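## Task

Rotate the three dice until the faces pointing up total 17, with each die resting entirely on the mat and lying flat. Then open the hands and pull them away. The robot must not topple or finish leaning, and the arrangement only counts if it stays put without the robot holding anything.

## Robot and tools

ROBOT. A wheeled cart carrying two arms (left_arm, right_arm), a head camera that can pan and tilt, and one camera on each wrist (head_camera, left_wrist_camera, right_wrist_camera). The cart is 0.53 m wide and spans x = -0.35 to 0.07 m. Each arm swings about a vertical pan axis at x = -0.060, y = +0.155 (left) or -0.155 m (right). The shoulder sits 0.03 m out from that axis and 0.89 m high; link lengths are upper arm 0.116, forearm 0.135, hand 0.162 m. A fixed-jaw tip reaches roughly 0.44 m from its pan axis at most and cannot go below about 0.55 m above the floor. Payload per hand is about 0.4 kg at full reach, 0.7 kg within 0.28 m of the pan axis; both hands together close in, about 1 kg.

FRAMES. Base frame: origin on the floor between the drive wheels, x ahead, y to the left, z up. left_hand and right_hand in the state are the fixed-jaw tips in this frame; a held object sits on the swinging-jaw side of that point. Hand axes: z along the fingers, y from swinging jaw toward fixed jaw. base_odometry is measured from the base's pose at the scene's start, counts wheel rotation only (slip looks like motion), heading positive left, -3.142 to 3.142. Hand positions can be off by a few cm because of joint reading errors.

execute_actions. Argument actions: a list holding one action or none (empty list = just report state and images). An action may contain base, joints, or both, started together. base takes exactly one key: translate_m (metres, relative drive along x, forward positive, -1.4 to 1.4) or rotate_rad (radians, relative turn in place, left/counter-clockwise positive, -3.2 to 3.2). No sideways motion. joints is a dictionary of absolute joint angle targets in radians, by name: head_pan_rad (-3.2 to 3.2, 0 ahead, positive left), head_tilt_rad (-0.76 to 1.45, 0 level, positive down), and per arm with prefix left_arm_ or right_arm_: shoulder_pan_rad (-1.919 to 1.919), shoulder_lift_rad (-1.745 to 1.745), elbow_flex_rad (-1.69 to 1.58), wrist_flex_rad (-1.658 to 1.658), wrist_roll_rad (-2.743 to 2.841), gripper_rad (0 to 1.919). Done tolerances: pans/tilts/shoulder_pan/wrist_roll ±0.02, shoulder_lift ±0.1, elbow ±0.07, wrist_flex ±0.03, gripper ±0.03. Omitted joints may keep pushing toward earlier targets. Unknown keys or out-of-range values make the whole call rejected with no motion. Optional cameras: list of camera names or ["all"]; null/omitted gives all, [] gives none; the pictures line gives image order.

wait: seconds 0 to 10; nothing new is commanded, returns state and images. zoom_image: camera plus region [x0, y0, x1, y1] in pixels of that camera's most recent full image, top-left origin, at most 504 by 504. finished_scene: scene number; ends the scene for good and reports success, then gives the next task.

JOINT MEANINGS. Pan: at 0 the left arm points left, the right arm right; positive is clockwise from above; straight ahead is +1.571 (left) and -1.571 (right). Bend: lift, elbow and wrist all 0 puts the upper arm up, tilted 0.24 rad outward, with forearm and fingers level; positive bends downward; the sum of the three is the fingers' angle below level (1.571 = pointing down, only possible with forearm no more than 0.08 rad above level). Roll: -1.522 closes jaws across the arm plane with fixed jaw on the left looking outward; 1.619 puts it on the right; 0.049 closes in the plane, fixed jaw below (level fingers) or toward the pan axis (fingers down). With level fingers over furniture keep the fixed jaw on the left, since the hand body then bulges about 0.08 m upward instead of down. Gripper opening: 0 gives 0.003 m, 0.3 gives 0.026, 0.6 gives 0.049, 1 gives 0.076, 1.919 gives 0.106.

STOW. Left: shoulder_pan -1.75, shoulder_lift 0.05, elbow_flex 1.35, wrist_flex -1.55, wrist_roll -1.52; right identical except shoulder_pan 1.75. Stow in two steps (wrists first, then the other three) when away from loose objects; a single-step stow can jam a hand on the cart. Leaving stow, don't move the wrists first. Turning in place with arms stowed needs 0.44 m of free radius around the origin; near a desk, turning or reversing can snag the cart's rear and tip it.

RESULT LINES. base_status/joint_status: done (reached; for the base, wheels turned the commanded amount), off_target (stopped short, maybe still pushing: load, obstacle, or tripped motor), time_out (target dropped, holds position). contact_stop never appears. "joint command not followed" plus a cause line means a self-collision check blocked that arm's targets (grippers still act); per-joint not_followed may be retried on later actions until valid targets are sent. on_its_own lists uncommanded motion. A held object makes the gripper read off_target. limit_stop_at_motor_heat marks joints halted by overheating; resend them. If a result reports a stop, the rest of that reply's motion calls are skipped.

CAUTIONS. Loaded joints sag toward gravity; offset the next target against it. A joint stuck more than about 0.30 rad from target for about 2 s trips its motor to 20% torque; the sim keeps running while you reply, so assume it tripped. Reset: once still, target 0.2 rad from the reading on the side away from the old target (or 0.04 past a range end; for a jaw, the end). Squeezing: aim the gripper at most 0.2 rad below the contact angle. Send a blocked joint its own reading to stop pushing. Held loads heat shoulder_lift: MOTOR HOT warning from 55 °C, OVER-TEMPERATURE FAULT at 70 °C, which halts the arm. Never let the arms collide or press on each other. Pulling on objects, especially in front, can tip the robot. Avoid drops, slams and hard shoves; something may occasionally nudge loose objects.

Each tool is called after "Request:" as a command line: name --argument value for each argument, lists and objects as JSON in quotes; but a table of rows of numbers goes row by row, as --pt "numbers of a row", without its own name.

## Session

Request:
execute_actions --actions '[]'

Scene clock: 0.00 s.
base_odometry: x=+0.000 y=+0.000 heading=+0.000 (m, m, rad; odometry frame)
base_status: not commanded
joint_positions: head_pan_rad=-0.009 head_tilt_rad=+0.023 left_arm_shoulder_pan_rad=-1.751 left_arm_shoulder_lift_rad=+0.004 left_arm_elbow_flex_rad=+1.355 left_arm_wrist_flex_rad=-1.508 left_arm_wrist_roll_rad=-1.538 left_arm_gripper_rad=+1.920 right_arm_shoulder_pan_rad=+1.748 right_arm_shoulder_lift_rad=+0.030 right_arm_elbow_flex_rad=+1.351 right_arm_wrist_flex_rad=-1.605 right_arm_wrist_roll_rad=-1.514 right_arm_gripper_rad=+1.920
joint_status: not commanded
left_hand: x=-0.3056 y=+0.1024 z=+0.8994 quat_wxyz=(-0.074, -0.650, -0.054, +0.754) (m; base frame)
right_hand: x=-0.3064 y=-0.1187 z=+0.9097 quat_wxyz=(-0.072, +0.621, -0.053, -0.779) (m; base frame)
pictures: head_camera, left_wrist_camera, right_wrist_camera
Images, in order (width x height): head_camera 644x476, left_wrist_camera 644x476, right_wrist_camera 644x476.

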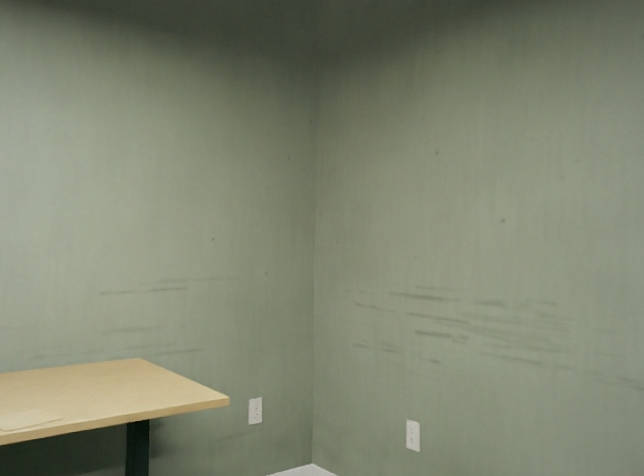

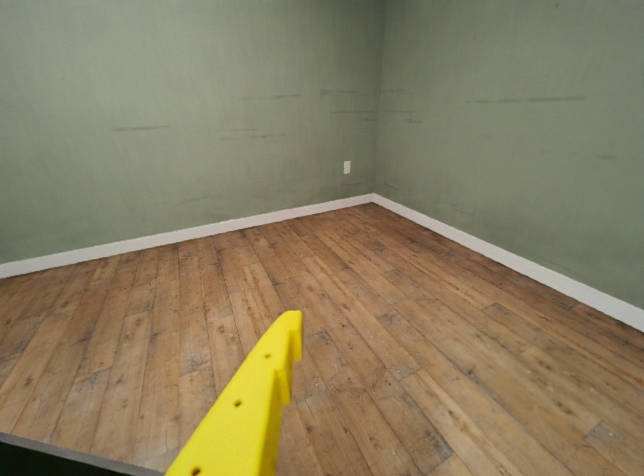

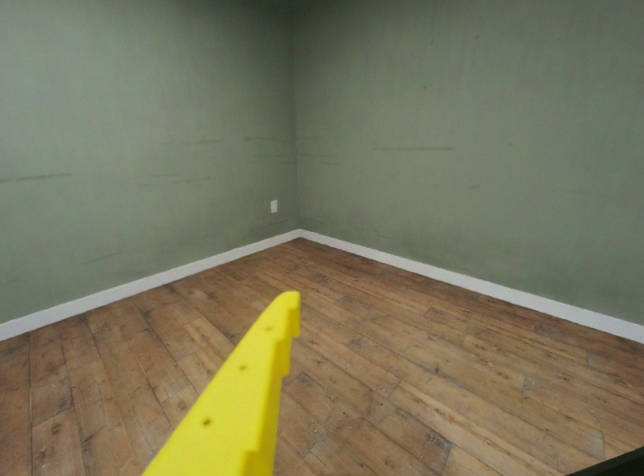

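Request:
execute_actions --actions '[{"joints": {"head_pan_rad": 0.55, "head_tilt_rad": 0.35}}]' --cameras '["head_camera"]'

Scene clock: 2.57 s.
base_odometry: x=+0.000 y=+0.000 heading=+0.000 (m, m, rad; odometry frame)
base_status: not commanded
joint_positions: head_pan_rad=+0.540 head_tilt_rad=+0.343 left_arm_shoulder_pan_rad=-1.751 left_arm_shoulder_lift_rad=+0.004 left_arm_elbow_flex_rad=+1.355 left_arm_wrist_flex_rad=-1.508 left_arm_wrist_roll_rad=-1.538 left_arm_gripper_rad=+1.920 right_arm_shoulder_pan_rad=+1.748 right_arm_shoulder_lift_rad=+0.030 right_arm_elbow_flex_rad=+1.351 right_arm_wrist_flex_rad=-1.605 right_arm_wrist_roll_rad=-1.514 right_arm_gripper_rad=+1.920
joint_status: all done
left_hand: x=-0.3056 y=+0.1024 z=+0.8994 quat_wxyz=(-0.074, -0.650, -0.054, +0.754) (m; base frame)
right_hand: x=-0.3064 y=-0.1187 z=+0.9097 quat_wxyz=(-0.072, +0.621, -0.053, -0.779) (m; base frame)
pictures: head_camera
Images, in order (width x height): head_camera 644x476.

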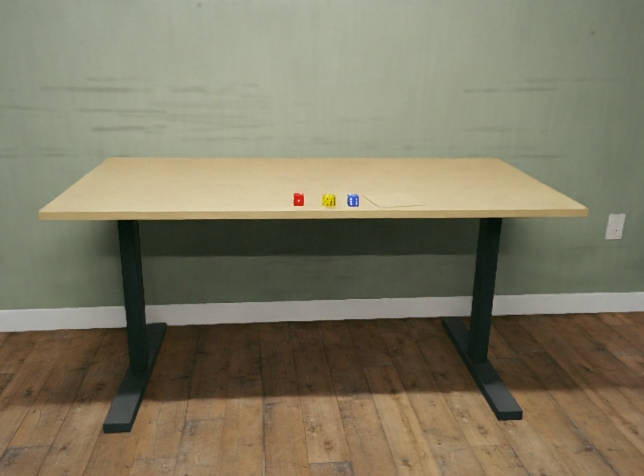

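Request:
zoom_image --camera "head_camera" --region '[260, 160, 460, 240]'

Region (260, 160, 460, 240) of head_camera's 644x476 image, scaled by 2.520; it fills the top 202 rows of this view, and the rest is white.

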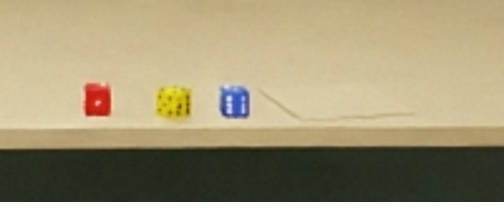

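Request:
execute_actions --actions '[{"base": {"rotate_rad": 0.646}, "joints": {"head_pan_rad": -0.05, "head_tilt_rad": 0.45, "right_arm_shoulder_pan_rad": -1.0, "right_arm_shoulder_lift_rad": -0.2, "right_arm_elbow_flex_rad": 0.6}}]' --cameras '["head_camera"]'

Request:
execute_actions --actions '[{"base": {"translate_m": 1.15}, "joints": {"head_pan_rad": -0.25, "head_tilt_rad": 0.75, "right_arm_wrist_flex_rad": -0.4, "right_arm_wrist_roll_rad": -1.522, "right_arm_gripper_rad": 0.8}}]' --cameras '["head_camera"]'

Scene clock: 33.30 s.
base_odometry: x=-0.001 y=+0.000 heading=+0.645 (m, m, rad; odometry frame)
base_status: done
joint_positions: head_pan_rad=-0.040 head_tilt_rad=+0.443 left_arm_shoulder_pan_rad=-1.751 left_arm_shoulder_lift_rad=+0.004 left_arm_elbow_flex_rad=+1.355 left_arm_wrist_flex_rad=-1.508 left_arm_wrist_roll_rad=-1.538 left_arm_gripper_rad=+1.920 right_arm_shoulder_pan_rad=-0.992 right_arm_shoulder_lift_rad=-0.165 right_arm_elbow_flex_rad=+0.636 right_arm_wrist_flex_rad=-1.607 right_arm_wrist_roll_rad=-1.514 right_arm_gripper_rad=+1.920
joint_status: all done
left_hand: x=-0.3056 y=+0.1024 z=+0.8994 quat_wxyz=(-0.074, -0.650, -0.054, +0.754) (m; base frame)
right_hand: x=+0.1368 y=-0.2744 z=+1.0985 quat_wxyz=(+0.935, +0.061, +0.207, -0.283) (m; base frame)
pictures: head_camera
Images, in order (width x height): head_camera 644x476.

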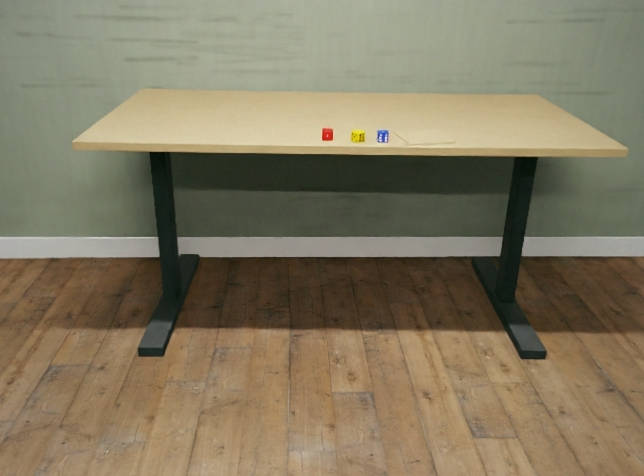

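Scene clock: 39.97 s.
base_odometry: x=+0.918 y=+0.692 heading=+0.643 (m, m, rad; odometry frame)
base_status: done
joint_positions: head_pan_rad=-0.240 head_tilt_rad=+0.745 left_arm_shoulder_pan_rad=-1.751 left_arm_shoulder_lift_rad=+0.004 left_arm_elbow_flex_rad=+1.355 left_arm_wrist_flex_rad=-1.508 left_arm_wrist_roll_rad=-1.538 left_arm_gripper_rad=+1.920 right_arm_shoulder_pan_rad=-0.993 right_arm_shoulder_lift_rad=-0.167 right_arm_elbow_flex_rad=+0.636 right_arm_wrist_flex_rad=-0.401 right_arm_wrist_roll_rad=-1.514 right_arm_gripper_rad=+0.810
joint_status: all done
left_hand: x=-0.3056 y=+0.1024 z=+0.8994 quat_wxyz=(-0.074, -0.650, -0.054, +0.754) (m; base frame)
right_hand: x=+0.2141 y=-0.3244 z=+0.9420 quat_wxyz=(+0.653, +0.205, +0.701, -0.197) (m; base frame)
pictures: head_camera
Images, in order (width x height): head_camera 644x476.

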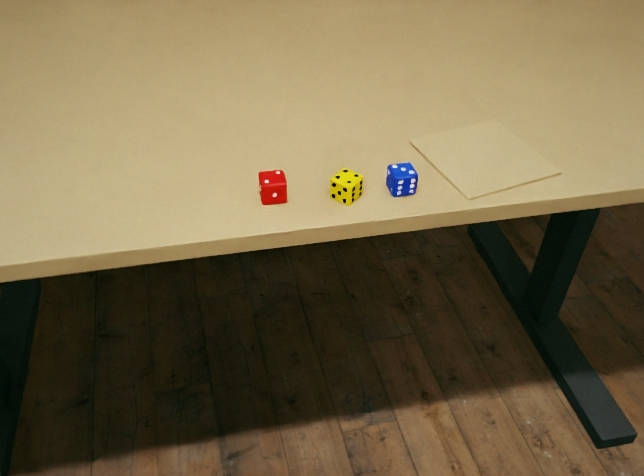

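Request:
zoom_image --camera "head_camera" --region '[240, 140, 440, 230]'

Region (240, 140, 440, 230) of head_camera's 644x476 image, scaled by 2.520; it fills the top 227 rows of this view, and the rest is white.

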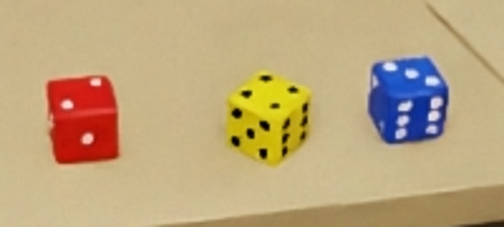

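Request:
execute_actions --actions '[{"base": {"translate_m": 0.36}, "joints": {"head_pan_rad": -0.55, "head_tilt_rad": 0.95, "right_arm_shoulder_pan_rad": -1.85, "right_arm_shoulder_lift_rad": 0.5, "right_arm_elbow_flex_rad": -0.51, "right_arm_wrist_flex_rad": 1.5, "right_arm_gripper_rad": 0.9}}]' --cameras '["head_camera", "right_wrist_camera"]'

Scene clock: 85.63 s.
base_odometry: x=+1.207 y=+0.907 heading=+0.641 (m, m, rad; odometry frame)
base_status: done
joint_positions: head_pan_rad=-0.540 head_tilt_rad=+0.945 left_arm_shoulder_pan_rad=-1.751 left_arm_shoulder_lift_rad=+0.004 left_arm_elbow_flex_rad=+1.355 left_arm_wrist_flex_rad=-1.508 left_arm_wrist_roll_rad=-1.538 left_arm_gripper_rad=+1.920 right_arm_shoulder_pan_rad=-1.842 right_arm_shoulder_lift_rad=+0.522 right_arm_elbow_flex_rad=-0.473 right_arm_wrist_flex_rad=+1.495 right_arm_wrist_roll_rad=-1.514 right_arm_gripper_rad=+0.890
joint_status: all done
left_hand: x=-0.3056 y=+0.1024 z=+0.8994 quat_wxyz=(-0.074, -0.650, -0.054, +0.754) (m; base frame)
right_hand: x=+0.1786 y=-0.0808 z=+0.8157 quat_wxyz=(+0.013, -0.139, +0.990, +0.002) (m; base frame)
pictures: head_camera, right_wrist_camera
Images, in order (width x height): head_camera 644x476, right_wrist_camera 644x476.

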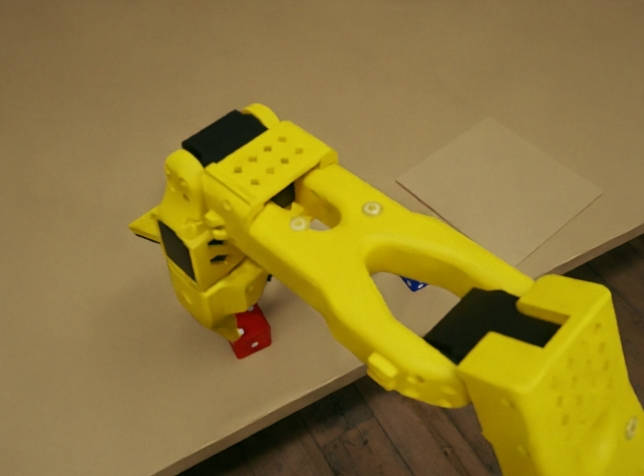

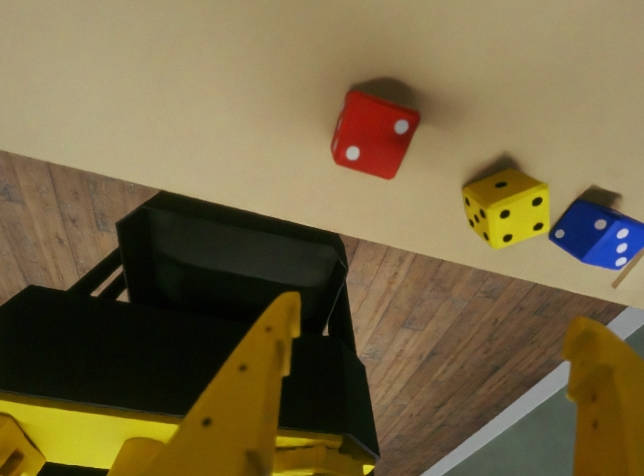

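Request:
execute_actions --actions '[{"base": {"translate_m": 0.05}, "joints": {"right_arm_shoulder_pan_rad": -1.862, "right_arm_shoulder_lift_rad": 0.44, "right_arm_elbow_flex_rad": -0.29, "right_arm_wrist_flex_rad": 1.375, "right_arm_wrist_roll_rad": -1.83}}]' --cameras '["head_camera", "right_wrist_camera"]'

Scene clock: 105.80 s.
base_odometry: x=+1.247 y=+0.937 heading=+0.641 (m, m, rad; odometry frame)
base_status: done
joint_positions: head_pan_rad=-0.540 head_tilt_rad=+0.945 left_arm_shoulder_pan_rad=-1.751 left_arm_shoulder_lift_rad=+0.004 left_arm_elbow_flex_rad=+1.355 left_arm_wrist_flex_rad=-1.508 left_arm_wrist_roll_rad=-1.538 left_arm_gripper_rad=+1.920 right_arm_shoulder_pan_rad=-1.854 right_arm_shoulder_lift_rad=+0.492 right_arm_elbow_flex_rad=-0.288 right_arm_wrist_flex_rad=+1.382 right_arm_wrist_roll_rad=-1.821 right_arm_gripper_rad=+0.890
joint_status: all done
left_hand: x=-0.3056 y=+0.1024 z=+0.8994 quat_wxyz=(-0.074, -0.650, -0.054, +0.754) (m; base frame)
right_hand: x=+0.1694 y=-0.0805 z=+0.7973 quat_wxyz=(-0.007, +0.008, +1.000, -0.002) (m; base frame)
pictures: head_camera, right_wrist_camera
Images, in order (width x height): head_camera 644x476, right_wrist_camera 644x476.

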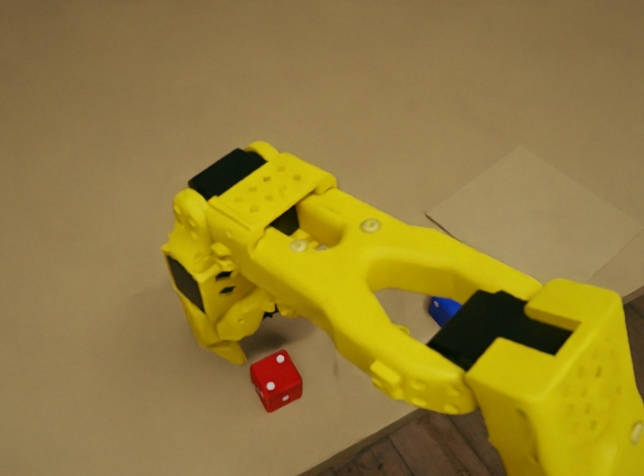

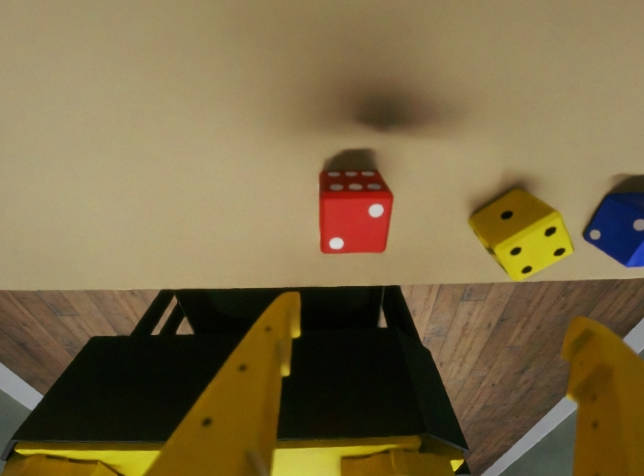

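Request:
execute_actions --actions '[{"joints": {"right_arm_shoulder_lift_rad": 0.73, "right_arm_elbow_flex_rad": -0.255, "right_arm_wrist_flex_rad": 1.065, "right_arm_gripper_rad": 0.65}}]' --cameras '["right_wrist_camera"]'

Scene clock: 113.60 s.
base_odometry: x=+1.247 y=+0.937 heading=+0.641 (m, m, rad; odometry frame)
base_status: not commanded
joint_positions: head_pan_rad=-0.540 head_tilt_rad=+0.945 left_arm_shoulder_pan_rad=-1.751 left_arm_shoulder_lift_rad=+0.004 left_arm_elbow_flex_rad=+1.355 left_arm_wrist_flex_rad=-1.508 left_arm_wrist_roll_rad=-1.538 left_arm_gripper_rad=+1.920 right_arm_shoulder_pan_rad=-1.854 right_arm_shoulder_lift_rad=+0.751 right_arm_elbow_flex_rad=-0.252 right_arm_wrist_flex_rad=+1.072 right_arm_wrist_roll_rad=-1.821 right_arm_gripper_rad=+0.660
joint_status: all done
left_hand: x=-0.3056 y=+0.1024 z=+0.8994 quat_wxyz=(-0.074, -0.650, -0.054, +0.754) (m; base frame)
right_hand: x=+0.1788 y=-0.0778 z=+0.7367 quat_wxyz=(+0.000, +0.008, +1.000, +0.000) (m; base frame)
pictures: right_wrist_camera
Images, in order (width x height): right_wrist_camera 644x476.

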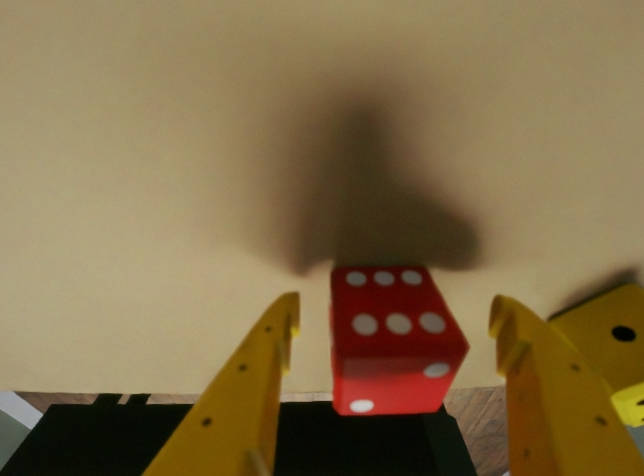

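Request:
execute_actions --actions '[{"joints": {"right_arm_gripper_rad": 0.15}}]' --cameras '["right_wrist_camera"]'

Scene clock: 116.40 s.
base_odometry: x=+1.247 y=+0.937 heading=+0.641 (m, m, rad; odometry frame)
base_status: not commanded
joint_positions: head_pan_rad=-0.540 head_tilt_rad=+0.945 left_arm_shoulder_pan_rad=-1.751 left_arm_shoulder_lift_rad=+0.004 left_arm_elbow_flex_rad=+1.355 left_arm_wrist_flex_rad=-1.508 left_arm_wrist_roll_rad=-1.538 left_arm_gripper_rad=+1.920 right_arm_shoulder_pan_rad=-1.855 right_arm_shoulder_lift_rad=+0.751 right_arm_elbow_flex_rad=-0.252 right_arm_wrist_flex_rad=+1.072 right_arm_wrist_roll_rad=-1.821 right_arm_gripper_rad=+0.366
joint_status: right_arm_gripper_rad off_target (ended at +0.366, target +0.150)
left_hand: x=-0.3056 y=+0.1024 z=+0.8994 quat_wxyz=(-0.074, -0.650, -0.054, +0.754) (m; base frame)
right_hand: x=+0.1787 y=-0.0774 z=+0.7367 quat_wxyz=(+0.000, +0.007, +1.000, +0.000) (m; base frame)
pictures: right_wrist_camera
Images, in order (width x height): right_wrist_camera 644x476.

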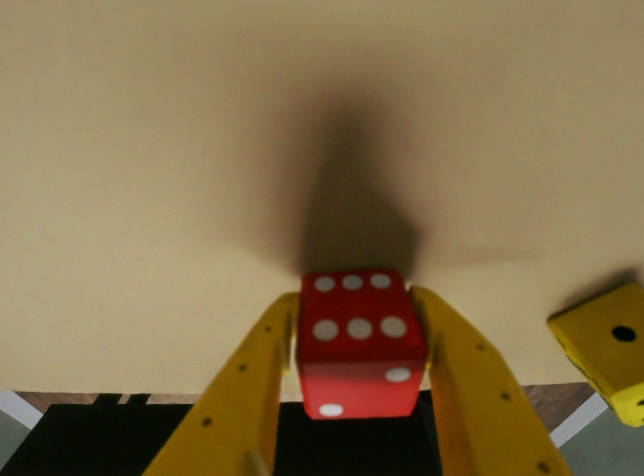

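Request:
execute_actions --actions '[{"joints": {"right_arm_shoulder_lift_rad": 0.40, "right_arm_elbow_flex_rad": -0.35, "right_arm_wrist_flex_rad": -0.22}}]' --cameras '["right_wrist_camera"]'

Request:
execute_actions --actions '[{"joints": {"right_arm_shoulder_pan_rad": -0.895, "right_arm_wrist_roll_rad": -1.522, "right_arm_shoulder_lift_rad": 0.99, "right_arm_elbow_flex_rad": -0.31, "head_pan_rad": -0.75, "head_tilt_rad": 0.85}}]' --cameras '["head_camera", "right_wrist_camera"]'

Scene clock: 146.40 s.
base_odometry: x=+1.247 y=+0.937 heading=+0.641 (m, m, rad; odometry frame)
base_status: not commanded
joint_positions: head_pan_rad=-0.540 head_tilt_rad=+0.945 left_arm_shoulder_pan_rad=-1.751 left_arm_shoulder_lift_rad=+0.004 left_arm_elbow_flex_rad=+1.355 left_arm_wrist_flex_rad=-1.508 left_arm_wrist_roll_rad=-1.538 left_arm_gripper_rad=+1.920 right_arm_shoulder_pan_rad=-1.855 right_arm_shoulder_lift_rad=+0.461 right_arm_elbow_flex_rad=-0.309 right_arm_wrist_flex_rad=-0.201 right_arm_wrist_roll_rad=-1.821 right_arm_gripper_rad=+0.366
joint_status: all done
left_hand: x=-0.3056 y=+0.1024 z=+0.8994 quat_wxyz=(-0.074, -0.650, -0.054, +0.754) (m; base frame)
right_hand: x=+0.3217 y=-0.0356 z=+0.9772 quat_wxyz=(+0.694, +0.005, +0.689, +0.208) (m; base frame)
pictures: right_wrist_camera
Images, in order (width x height): right_wrist_camera 644x476.

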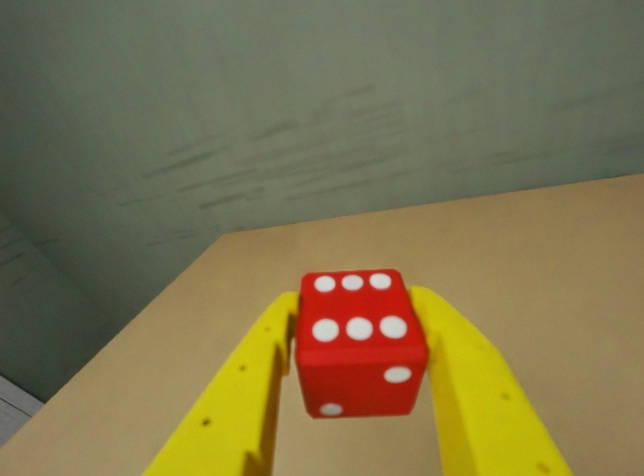

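Scene clock: 147.83 s.
base_odometry: x=+1.247 y=+0.937 heading=+0.641 (m, m, rad; odometry frame)
base_status: not commanded
joint_positions: head_pan_rad=-0.740 head_tilt_rad=+0.865 left_arm_shoulder_pan_rad=-1.751 left_arm_shoulder_lift_rad=+0.004 left_arm_elbow_flex_rad=+1.355 left_arm_wrist_flex_rad=-1.508 left_arm_wrist_roll_rad=-1.538 left_arm_gripper_rad=+1.920 right_arm_shoulder_pan_rad=-0.901 right_arm_shoulder_lift_rad=+1.022 right_arm_elbow_flex_rad=-0.301 right_arm_wrist_flex_rad=-0.203 right_arm_wrist_roll_rad=-1.533 right_arm_gripper_rad=+0.366
joint_status: all done
left_hand: x=-0.3056 y=+0.1024 z=+0.8994 quat_wxyz=(-0.074, -0.650, -0.054, +0.754) (m; base frame)
right_hand: x=+0.2468 y=-0.3880 z=+0.7641 quat_wxyz=(+0.475, +0.288, +0.815, -0.163) (m; base frame)
pictures: head_camera, right_wrist_camera
Images, in order (width x height): head_camera 644x476, right_wrist_camera 644x476.

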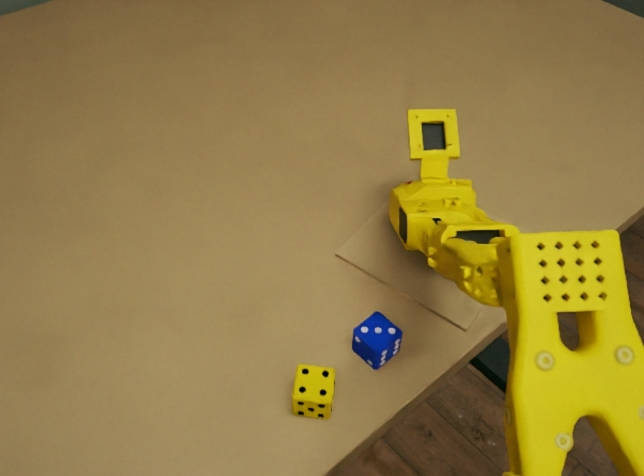

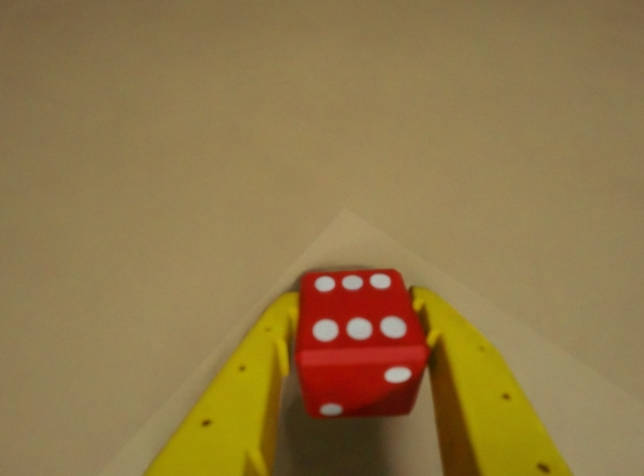

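Request:
execute_actions --actions '[{"joints": {"right_arm_shoulder_lift_rad": 1.035}}]' --cameras '["head_camera", "right_wrist_camera"]'

Scene clock: 152.13 s.
base_odometry: x=+1.247 y=+0.937 heading=+0.641 (m, m, rad; odometry frame)
base_status: not commanded
joint_positions: head_pan_rad=-0.740 head_tilt_rad=+0.865 left_arm_shoulder_pan_rad=-1.751 left_arm_shoulder_lift_rad=+0.004 left_arm_elbow_flex_rad=+1.355 left_arm_wrist_flex_rad=-1.508 left_arm_wrist_roll_rad=-1.538 left_arm_gripper_rad=+1.920 right_arm_shoulder_pan_rad=-0.901 right_arm_shoulder_lift_rad=+1.051 right_arm_elbow_flex_rad=-0.301 right_arm_wrist_flex_rad=-0.209 right_arm_wrist_roll_rad=-1.533 right_arm_gripper_rad=+0.366
joint_status: all done
left_hand: x=-0.3056 y=+0.1024 z=+0.8994 quat_wxyz=(-0.074, -0.650, -0.054, +0.754) (m; base frame)
right_hand: x=+0.2442 y=-0.3859 z=+0.7546 quat_wxyz=(+0.466, +0.290, +0.820, -0.159) (m; base frame)
pictures: head_camera, right_wrist_camera
Images, in order (width x height): head_camera 644x476, right_wrist_camera 644x476.

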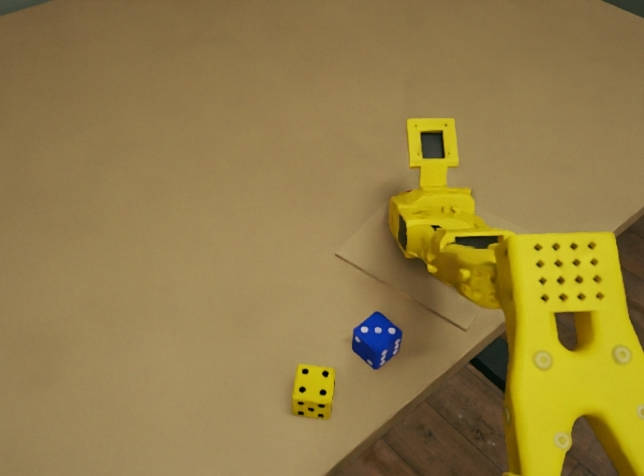

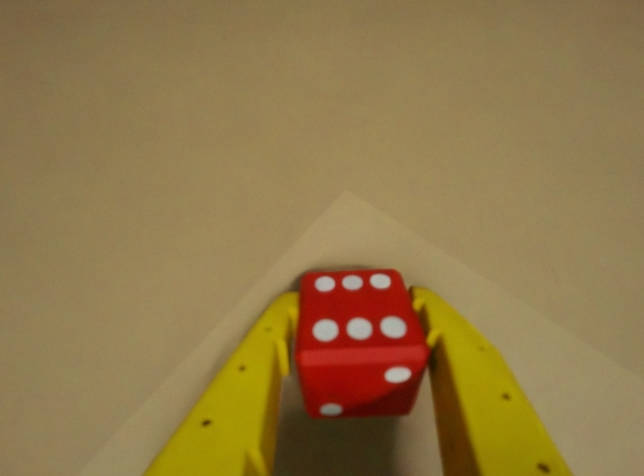

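Request:
execute_actions --actions '[{"joints": {"right_arm_gripper_rad": 0.7}}]' --cameras '["head_camera", "right_wrist_camera"]'

Scene clock: 155.03 s.
base_odometry: x=+1.247 y=+0.937 heading=+0.641 (m, m, rad; odometry frame)
base_status: not commanded
joint_positions: head_pan_rad=-0.740 head_tilt_rad=+0.865 left_arm_shoulder_pan_rad=-1.751 left_arm_shoulder_lift_rad=+0.004 left_arm_elbow_flex_rad=+1.355 left_arm_wrist_flex_rad=-1.508 left_arm_wrist_roll_rad=-1.538 left_arm_gripper_rad=+1.920 right_arm_shoulder_pan_rad=-0.901 right_arm_shoulder_lift_rad=+1.062 right_arm_elbow_flex_rad=-0.301 right_arm_wrist_flex_rad=-0.209 right_arm_wrist_roll_rad=-1.533 right_arm_gripper_rad=+0.689
joint_status: all done
left_hand: x=-0.3056 y=+0.1024 z=+0.8994 quat_wxyz=(-0.074, -0.650, -0.054, +0.754) (m; base frame)
right_hand: x=+0.2430 y=-0.3850 z=+0.7509 quat_wxyz=(+0.462, +0.291, +0.823, -0.158) (m; base frame)
pictures: head_camera, right_wrist_camera
Images, in order (width x height): head_camera 644x476, right_wrist_camera 644x476.

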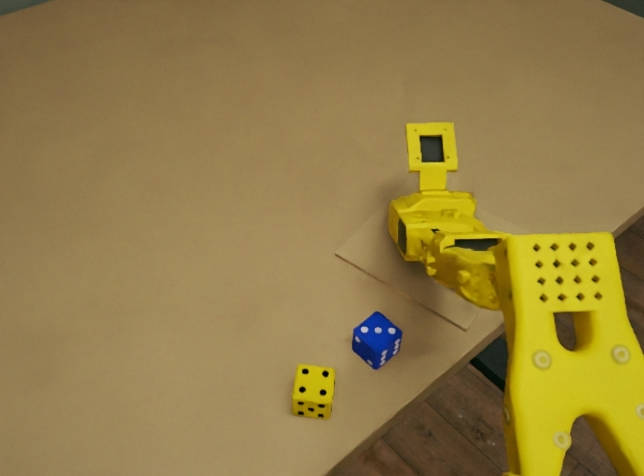

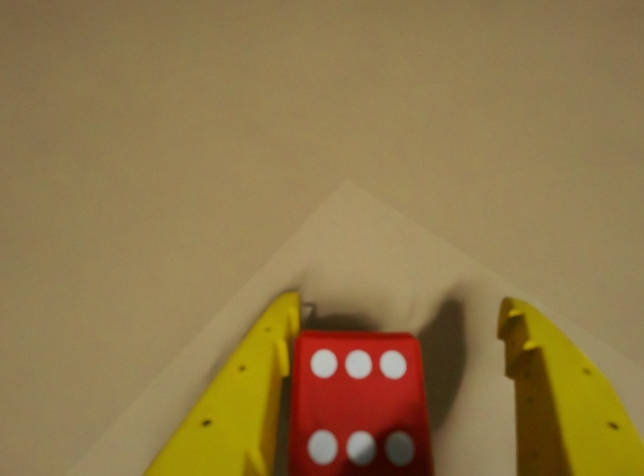

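Request:
execute_actions --actions '[{"joints": {"right_arm_shoulder_lift_rad": 0.44}}]' --cameras '[]'

Request:
execute_actions --actions '[{"joints": {"right_arm_shoulder_pan_rad": -1.153, "right_arm_elbow_flex_rad": -0.29, "right_arm_wrist_flex_rad": 1.385, "right_arm_wrist_roll_rad": 2.05, "right_arm_gripper_rad": 0.65}}]' --cameras '["head_camera", "right_wrist_camera"]'

Scene clock: 167.83 s.
base_odometry: x=+1.247 y=+0.937 heading=+0.641 (m, m, rad; odometry frame)
base_status: not commanded
joint_positions: head_pan_rad=-0.740 head_tilt_rad=+0.865 left_arm_shoulder_pan_rad=-1.751 left_arm_shoulder_lift_rad=+0.004 left_arm_elbow_flex_rad=+1.355 left_arm_wrist_flex_rad=-1.508 left_arm_wrist_roll_rad=-1.538 left_arm_gripper_rad=+1.920 right_arm_shoulder_pan_rad=-0.901 right_arm_shoulder_lift_rad=+0.498 right_arm_elbow_flex_rad=-0.301 right_arm_wrist_flex_rad=-0.209 right_arm_wrist_roll_rad=-1.533 right_arm_gripper_rad=+0.690
joint_status: all done
left_hand: x=-0.3056 y=+0.1024 z=+0.8994 quat_wxyz=(-0.074, -0.650, -0.054, +0.754) (m; base frame)
right_hand: x=+0.2604 y=-0.3988 z=+0.9603 quat_wxyz=(+0.673, +0.234, +0.662, -0.230) (m; base frame)
pictures: none
No camera images: the call's "cameras" was empty. Leave "cameras" out to get every camera's image.

Scene clock: 171.33 s.
base_odometry: x=+1.247 y=+0.937 heading=+0.641 (m, m, rad; odometry frame)
base_status: not commanded
joint_positions: head_pan_rad=-0.740 head_tilt_rad=+0.865 left_arm_shoulder_pan_rad=-1.751 left_arm_shoulder_lift_rad=+0.004 left_arm_elbow_flex_rad=+1.355 left_arm_wrist_flex_rad=-1.508 left_arm_wrist_roll_rad=-1.538 left_arm_gripper_rad=+1.920 right_arm_shoulder_pan_rad=-1.145 right_arm_shoulder_lift_rad=+0.490 right_arm_elbow_flex_rad=-0.283 right_arm_wrist_flex_rad=+1.377 right_arm_wrist_roll_rad=+2.042 right_arm_gripper_rad=+0.660
joint_status: all done
left_hand: x=-0.3056 y=+0.1024 z=+0.8994 quat_wxyz=(-0.074, -0.650, -0.054, +0.754) (m; base frame)
right_hand: x=+0.1578 y=-0.2618 z=+0.7969 quat_wxyz=(+0.003, -1.000, +0.002, +0.006) (m; base frame)
pictures: head_camera, right_wrist_camera
Images, in order (width x height): head_camera 644x476, right_wrist_camera 644x476.

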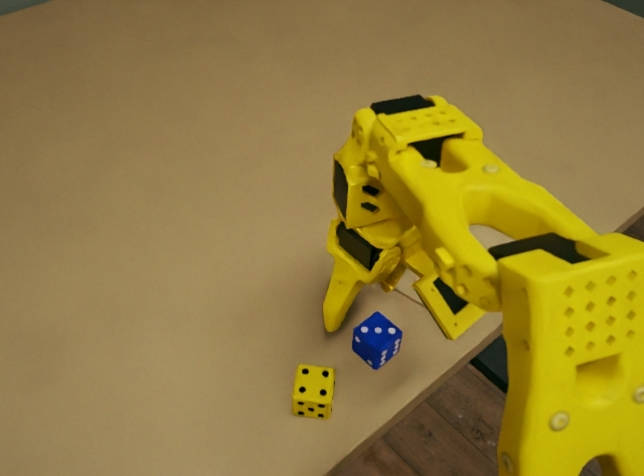

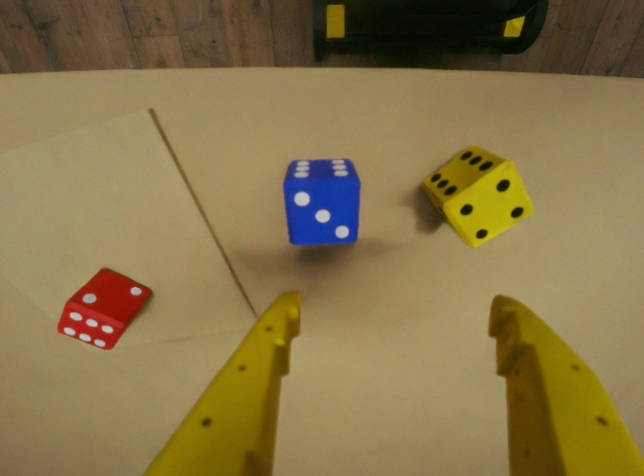

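Request:
execute_actions --actions '[{"joints": {"right_arm_shoulder_pan_rad": -1.062, "right_arm_wrist_roll_rad": 2.128, "right_arm_shoulder_lift_rad": 0.66, "right_arm_elbow_flex_rad": -0.13, "right_arm_wrist_flex_rad": 1.008}}]' --cameras '["right_wrist_camera"]'

Scene clock: 182.40 s.
base_odometry: x=+1.247 y=+0.937 heading=+0.641 (m, m, rad; odometry frame)
base_status: not commanded
joint_positions: head_pan_rad=-0.740 head_tilt_rad=+0.865 left_arm_shoulder_pan_rad=-1.751 left_arm_shoulder_lift_rad=+0.004 left_arm_elbow_flex_rad=+1.355 left_arm_wrist_flex_rad=-1.508 left_arm_wrist_roll_rad=-1.538 left_arm_gripper_rad=+1.920 right_arm_shoulder_pan_rad=-1.071 right_arm_shoulder_lift_rad=+0.679 right_arm_elbow_flex_rad=-0.126 right_arm_wrist_flex_rad=+1.015 right_arm_wrist_roll_rad=+2.118 right_arm_gripper_rad=+0.660
joint_status: all done
left_hand: x=-0.3056 y=+0.1024 z=+0.8994 quat_wxyz=(-0.074, -0.650, -0.054, +0.754) (m; base frame)
right_hand: x=+0.1517 y=-0.2785 z=+0.7372 quat_wxyz=(-0.001, -1.000, +0.000, -0.002) (m; base frame)
pictures: right_wrist_camera
Images, in order (width x height): right_wrist_camera 644x476.

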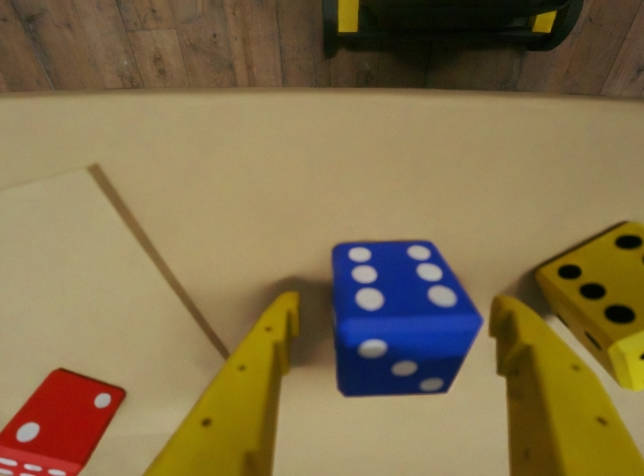

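Request:
execute_actions --actions '[{"joints": {"right_arm_shoulder_pan_rad": -1.048, "right_arm_wrist_roll_rad": 2.14, "right_arm_shoulder_lift_rad": 0.587, "right_arm_elbow_flex_rad": -0.052, "right_arm_wrist_flex_rad": 0.973}}]' --cameras '["right_wrist_camera"]'

Scene clock: 194.60 s.
base_odometry: x=+1.247 y=+0.937 heading=+0.641 (m, m, rad; odometry frame)
base_status: not commanded
joint_positions: head_pan_rad=-0.740 head_tilt_rad=+0.865 left_arm_shoulder_pan_rad=-1.751 left_arm_shoulder_lift_rad=+0.004 left_arm_elbow_flex_rad=+1.355 left_arm_wrist_flex_rad=-1.508 left_arm_wrist_roll_rad=-1.538 left_arm_gripper_rad=+1.920 right_arm_shoulder_pan_rad=-1.056 right_arm_shoulder_lift_rad=+0.637 right_arm_elbow_flex_rad=-0.051 right_arm_wrist_flex_rad=+0.980 right_arm_wrist_roll_rad=+2.129 right_arm_gripper_rad=+0.660
joint_status: all done
left_hand: x=-0.3056 y=+0.1024 z=+0.8994 quat_wxyz=(-0.074, -0.650, -0.054, +0.754) (m; base frame)
right_hand: x=+0.1455 y=-0.2792 z=+0.7370 quat_wxyz=(-0.001, -1.000, +0.003, -0.002) (m; base frame)
pictures: right_wrist_camera
Images, in order (width x height): right_wrist_camera 644x476.

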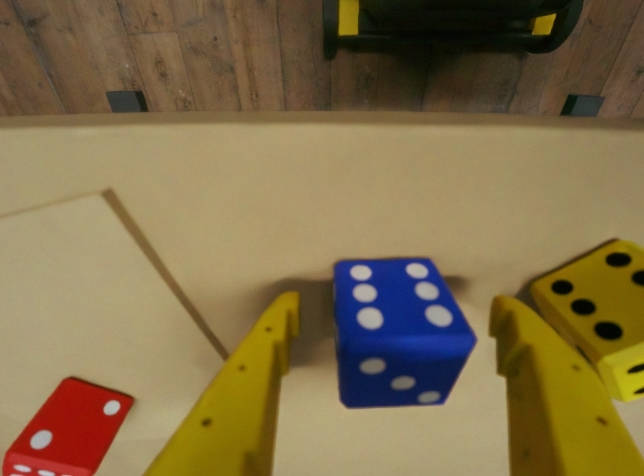

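Request:
execute_actions --actions '[{"joints": {"right_arm_gripper_rad": 0.16}}]' --cameras '["right_wrist_camera"]'

Request:
execute_actions --actions '[{"joints": {"right_arm_shoulder_lift_rad": 0.30, "right_arm_elbow_flex_rad": -0.25, "right_arm_wrist_flex_rad": 1.40}}]' --cameras '["right_wrist_camera"]'

Scene clock: 198.10 s.
base_odometry: x=+1.247 y=+0.937 heading=+0.641 (m, m, rad; odometry frame)
base_status: not commanded
joint_positions: head_pan_rad=-0.740 head_tilt_rad=+0.865 left_arm_shoulder_pan_rad=-1.751 left_arm_shoulder_lift_rad=+0.004 left_arm_elbow_flex_rad=+1.355 left_arm_wrist_flex_rad=-1.508 left_arm_wrist_roll_rad=-1.538 left_arm_gripper_rad=+1.920 right_arm_shoulder_pan_rad=-1.056 right_arm_shoulder_lift_rad=+0.637 right_arm_elbow_flex_rad=-0.051 right_arm_wrist_flex_rad=+0.980 right_arm_wrist_roll_rad=+2.129 right_arm_gripper_rad=+0.366
joint_status: right_arm_gripper_rad off_target (ended at +0.366, target +0.160)
left_hand: x=-0.3056 y=+0.1024 z=+0.8994 quat_wxyz=(-0.074, -0.650, -0.054, +0.754) (m; base frame)
right_hand: x=+0.1455 y=-0.2792 z=+0.7370 quat_wxyz=(-0.001, -1.000, +0.003, -0.002) (m; base frame)
pictures: right_wrist_camera
Images, in order (width x height): right_wrist_camera 644x476.

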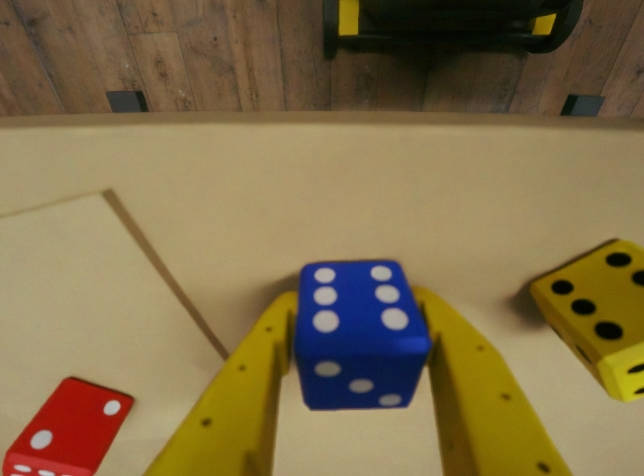

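Scene clock: 199.17 s.
base_odometry: x=+1.247 y=+0.937 heading=+0.641 (m, m, rad; odometry frame)
base_status: not commanded
joint_positions: head_pan_rad=-0.740 head_tilt_rad=+0.865 left_arm_shoulder_pan_rad=-1.751 left_arm_shoulder_lift_rad=+0.004 left_arm_elbow_flex_rad=+1.355 left_arm_wrist_flex_rad=-1.508 left_arm_wrist_roll_rad=-1.538 left_arm_gripper_rad=+1.920 right_arm_shoulder_pan_rad=-1.056 right_arm_shoulder_lift_rad=+0.350 right_arm_elbow_flex_rad=-0.212 right_arm_wrist_flex_rad=+1.392 right_arm_wrist_roll_rad=+2.129 right_arm_gripper_rad=+0.366
joint_status: all done
left_hand: x=-0.3056 y=+0.1024 z=+0.8994 quat_wxyz=(-0.074, -0.650, -0.054, +0.754) (m; base frame)
right_hand: x=+0.1457 y=-0.2793 z=+0.8165 quat_wxyz=(-0.010, -1.000, +0.003, -0.018) (m; base frame)
pictures: right_wrist_camera
Images, in order (width x height): right_wrist_camera 644x476.

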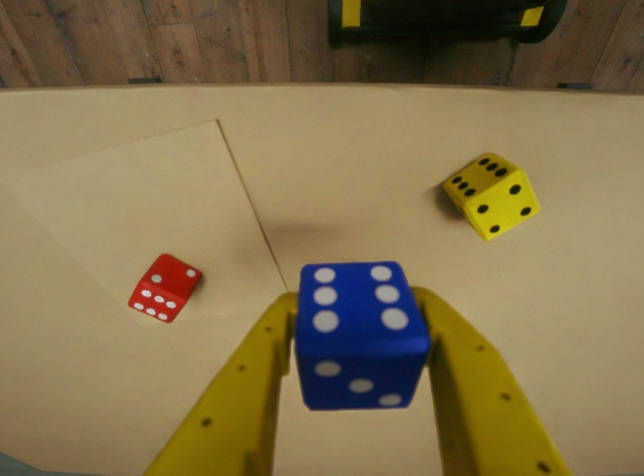

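Request:
execute_actions --actions '[{"joints": {"right_arm_wrist_flex_rad": -0.555, "right_arm_wrist_roll_rad": -1.53, "right_arm_shoulder_pan_rad": -0.95}}]' --cameras '["head_camera"]'

Request:
execute_actions --actions '[{"joints": {"right_arm_shoulder_lift_rad": 0.655, "right_arm_elbow_flex_rad": 0.375}}]' --cameras '["head_camera", "right_wrist_camera"]'

Scene clock: 212.53 s.
base_odometry: x=+1.247 y=+0.937 heading=+0.641 (m, m, rad; odometry frame)
base_status: not commanded
joint_positions: head_pan_rad=-0.740 head_tilt_rad=+0.865 left_arm_shoulder_pan_rad=-1.751 left_arm_shoulder_lift_rad=+0.004 left_arm_elbow_flex_rad=+1.355 left_arm_wrist_flex_rad=-1.508 left_arm_wrist_roll_rad=-1.538 left_arm_gripper_rad=+1.920 right_arm_shoulder_pan_rad=-0.958 right_arm_shoulder_lift_rad=+0.350 right_arm_elbow_flex_rad=-0.212 right_arm_wrist_flex_rad=-0.537 right_arm_wrist_roll_rad=-1.520 right_arm_gripper_rad=+0.366
joint_status: all done
left_hand: x=-0.3056 y=+0.1024 z=+0.8994 quat_wxyz=(-0.074, -0.650, -0.054, +0.754) (m; base frame)
right_hand: x=+0.2534 y=-0.3659 z=+1.0389 quat_wxyz=(+0.794, +0.166, +0.527, -0.252) (m; base frame)
pictures: head_camera
Images, in order (width x height): head_camera 644x476.

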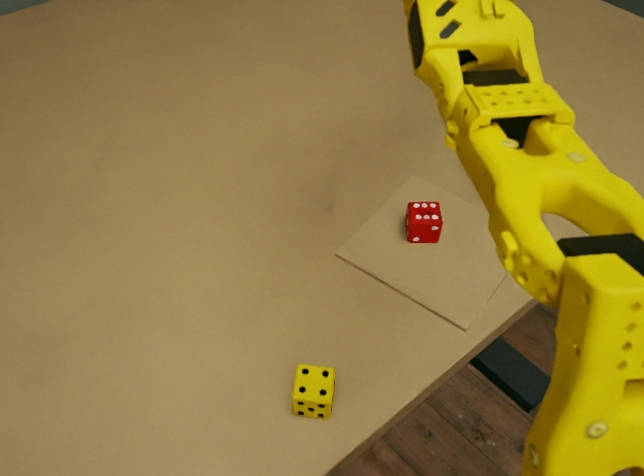

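Scene clock: 213.73 s.
base_odometry: x=+1.247 y=+0.937 heading=+0.641 (m, m, rad; odometry frame)
base_status: not commanded
joint_positions: head_pan_rad=-0.740 head_tilt_rad=+0.865 left_arm_shoulder_pan_rad=-1.751 left_arm_shoulder_lift_rad=+0.004 left_arm_elbow_flex_rad=+1.355 left_arm_wrist_flex_rad=-1.508 left_arm_wrist_roll_rad=-1.538 left_arm_gripper_rad=+1.920 right_arm_shoulder_pan_rad=-0.958 right_arm_shoulder_lift_rad=+0.666 right_arm_elbow_flex_rad=+0.360 right_arm_wrist_flex_rad=-0.554 right_arm_wrist_roll_rad=-1.520 right_arm_gripper_rad=+0.366
joint_status: all done
left_hand: x=-0.3056 y=+0.1024 z=+0.8994 quat_wxyz=(-0.074, -0.650, -0.054, +0.754) (m; base frame)
right_hand: x=+0.2219 y=-0.3438 z=+0.7793 quat_wxyz=(+0.498, +0.257, +0.813, -0.158) (m; base frame)
pictures: head_camera, right_wrist_camera
Images, in order (width x height): head_camera 644x476, right_wrist_camera 644x476.

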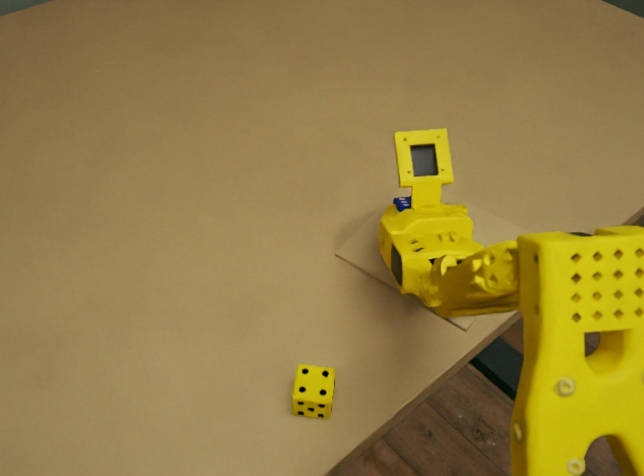

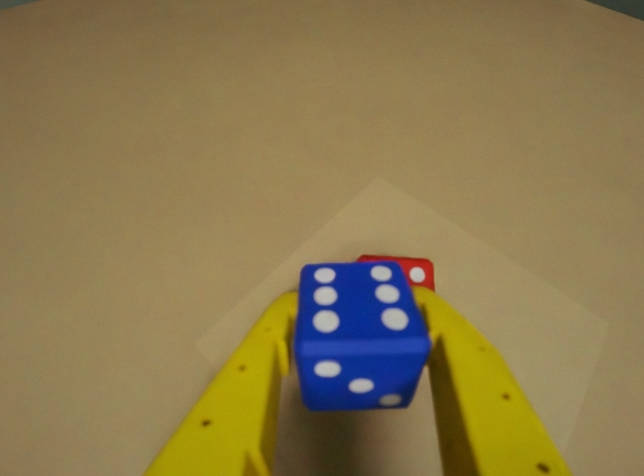

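Request:
execute_actions --actions '[{"joints": {"right_arm_shoulder_lift_rad": 0.50, "right_arm_elbow_flex_rad": -0.30, "right_arm_wrist_flex_rad": -0.215}}]' --cameras '["head_camera"]'

Request:
execute_actions --actions '[{"joints": {"right_arm_shoulder_pan_rad": -0.76, "right_arm_shoulder_lift_rad": 0.94}}]' --cameras '["head_camera", "right_wrist_camera"]'

Scene clock: 237.97 s.
base_odometry: x=+1.247 y=+0.937 heading=+0.641 (m, m, rad; odometry frame)
base_status: not commanded
joint_positions: head_pan_rad=-0.740 head_tilt_rad=+0.865 left_arm_shoulder_pan_rad=-1.751 left_arm_shoulder_lift_rad=+0.004 left_arm_elbow_flex_rad=+1.355 left_arm_wrist_flex_rad=-1.508 left_arm_wrist_roll_rad=-1.538 left_arm_gripper_rad=+1.920 right_arm_shoulder_pan_rad=-0.958 right_arm_shoulder_lift_rad=+0.562 right_arm_elbow_flex_rad=-0.251 right_arm_wrist_flex_rad=-0.215 right_arm_wrist_roll_rad=-1.520 right_arm_gripper_rad=+0.366
joint_status: all done
left_hand: x=-0.3056 y=+0.1024 z=+0.8994 quat_wxyz=(-0.074, -0.650, -0.054, +0.754) (m; base frame)
right_hand: x=+0.2748 y=-0.3810 z=+0.9223 quat_wxyz=(+0.641, +0.223, +0.706, -0.203) (m; base frame)
pictures: head_camera
Images, in order (width x height): head_camera 644x476.

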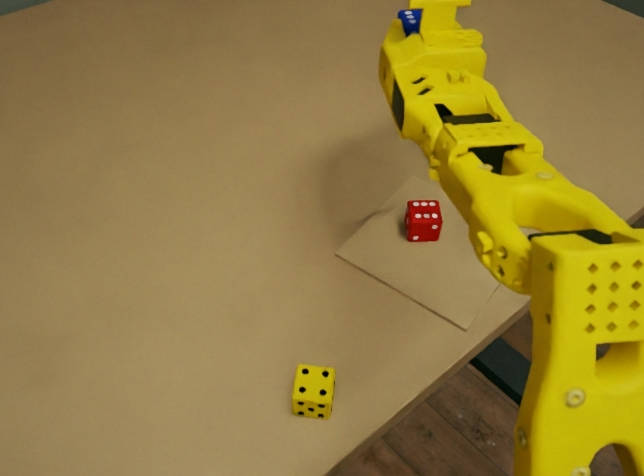

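Scene clock: 239.00 s.
base_odometry: x=+1.247 y=+0.937 heading=+0.641 (m, m, rad; odometry frame)
base_status: not commanded
joint_positions: head_pan_rad=-0.740 head_tilt_rad=+0.865 left_arm_shoulder_pan_rad=-1.751 left_arm_shoulder_lift_rad=+0.004 left_arm_elbow_flex_rad=+1.355 left_arm_wrist_flex_rad=-1.508 left_arm_wrist_roll_rad=-1.538 left_arm_gripper_rad=+1.920 right_arm_shoulder_pan_rad=-0.768 right_arm_shoulder_lift_rad=+0.972 right_arm_elbow_flex_rad=-0.257 right_arm_wrist_flex_rad=-0.215 right_arm_wrist_roll_rad=-1.520 right_arm_gripper_rad=+0.366
joint_status: all done
left_hand: x=-0.3056 y=+0.1024 z=+0.8994 quat_wxyz=(-0.074, -0.650, -0.054, +0.754) (m; base frame)
right_hand: x=+0.2131 y=-0.4268 z=+0.7728 quat_wxyz=(+0.470, +0.335, +0.792, -0.200) (m; base frame)
pictures: head_camera, right_wrist_camera
Images, in order (width x height): head_camera 644x476, right_wrist_camera 644x476.

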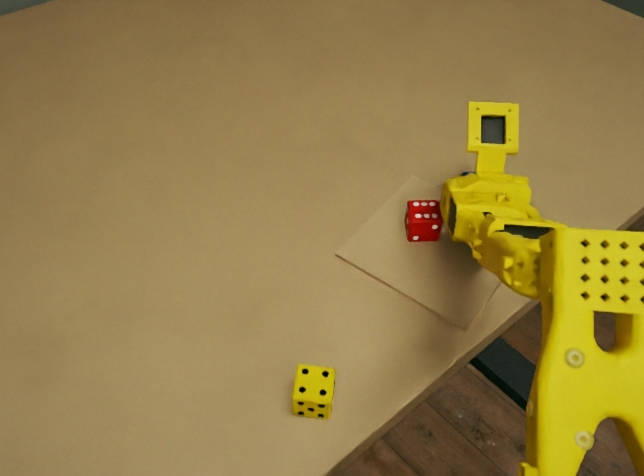

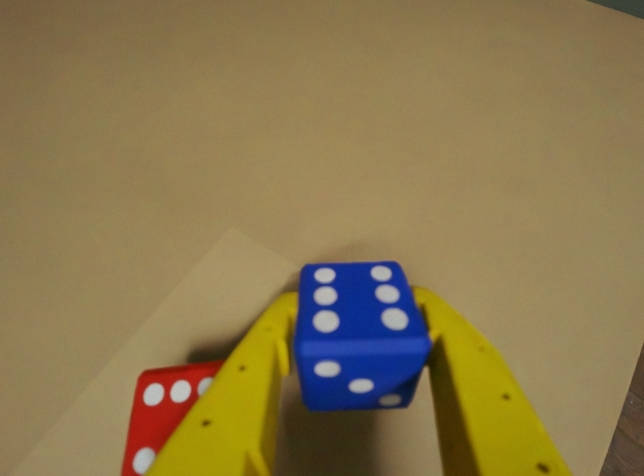

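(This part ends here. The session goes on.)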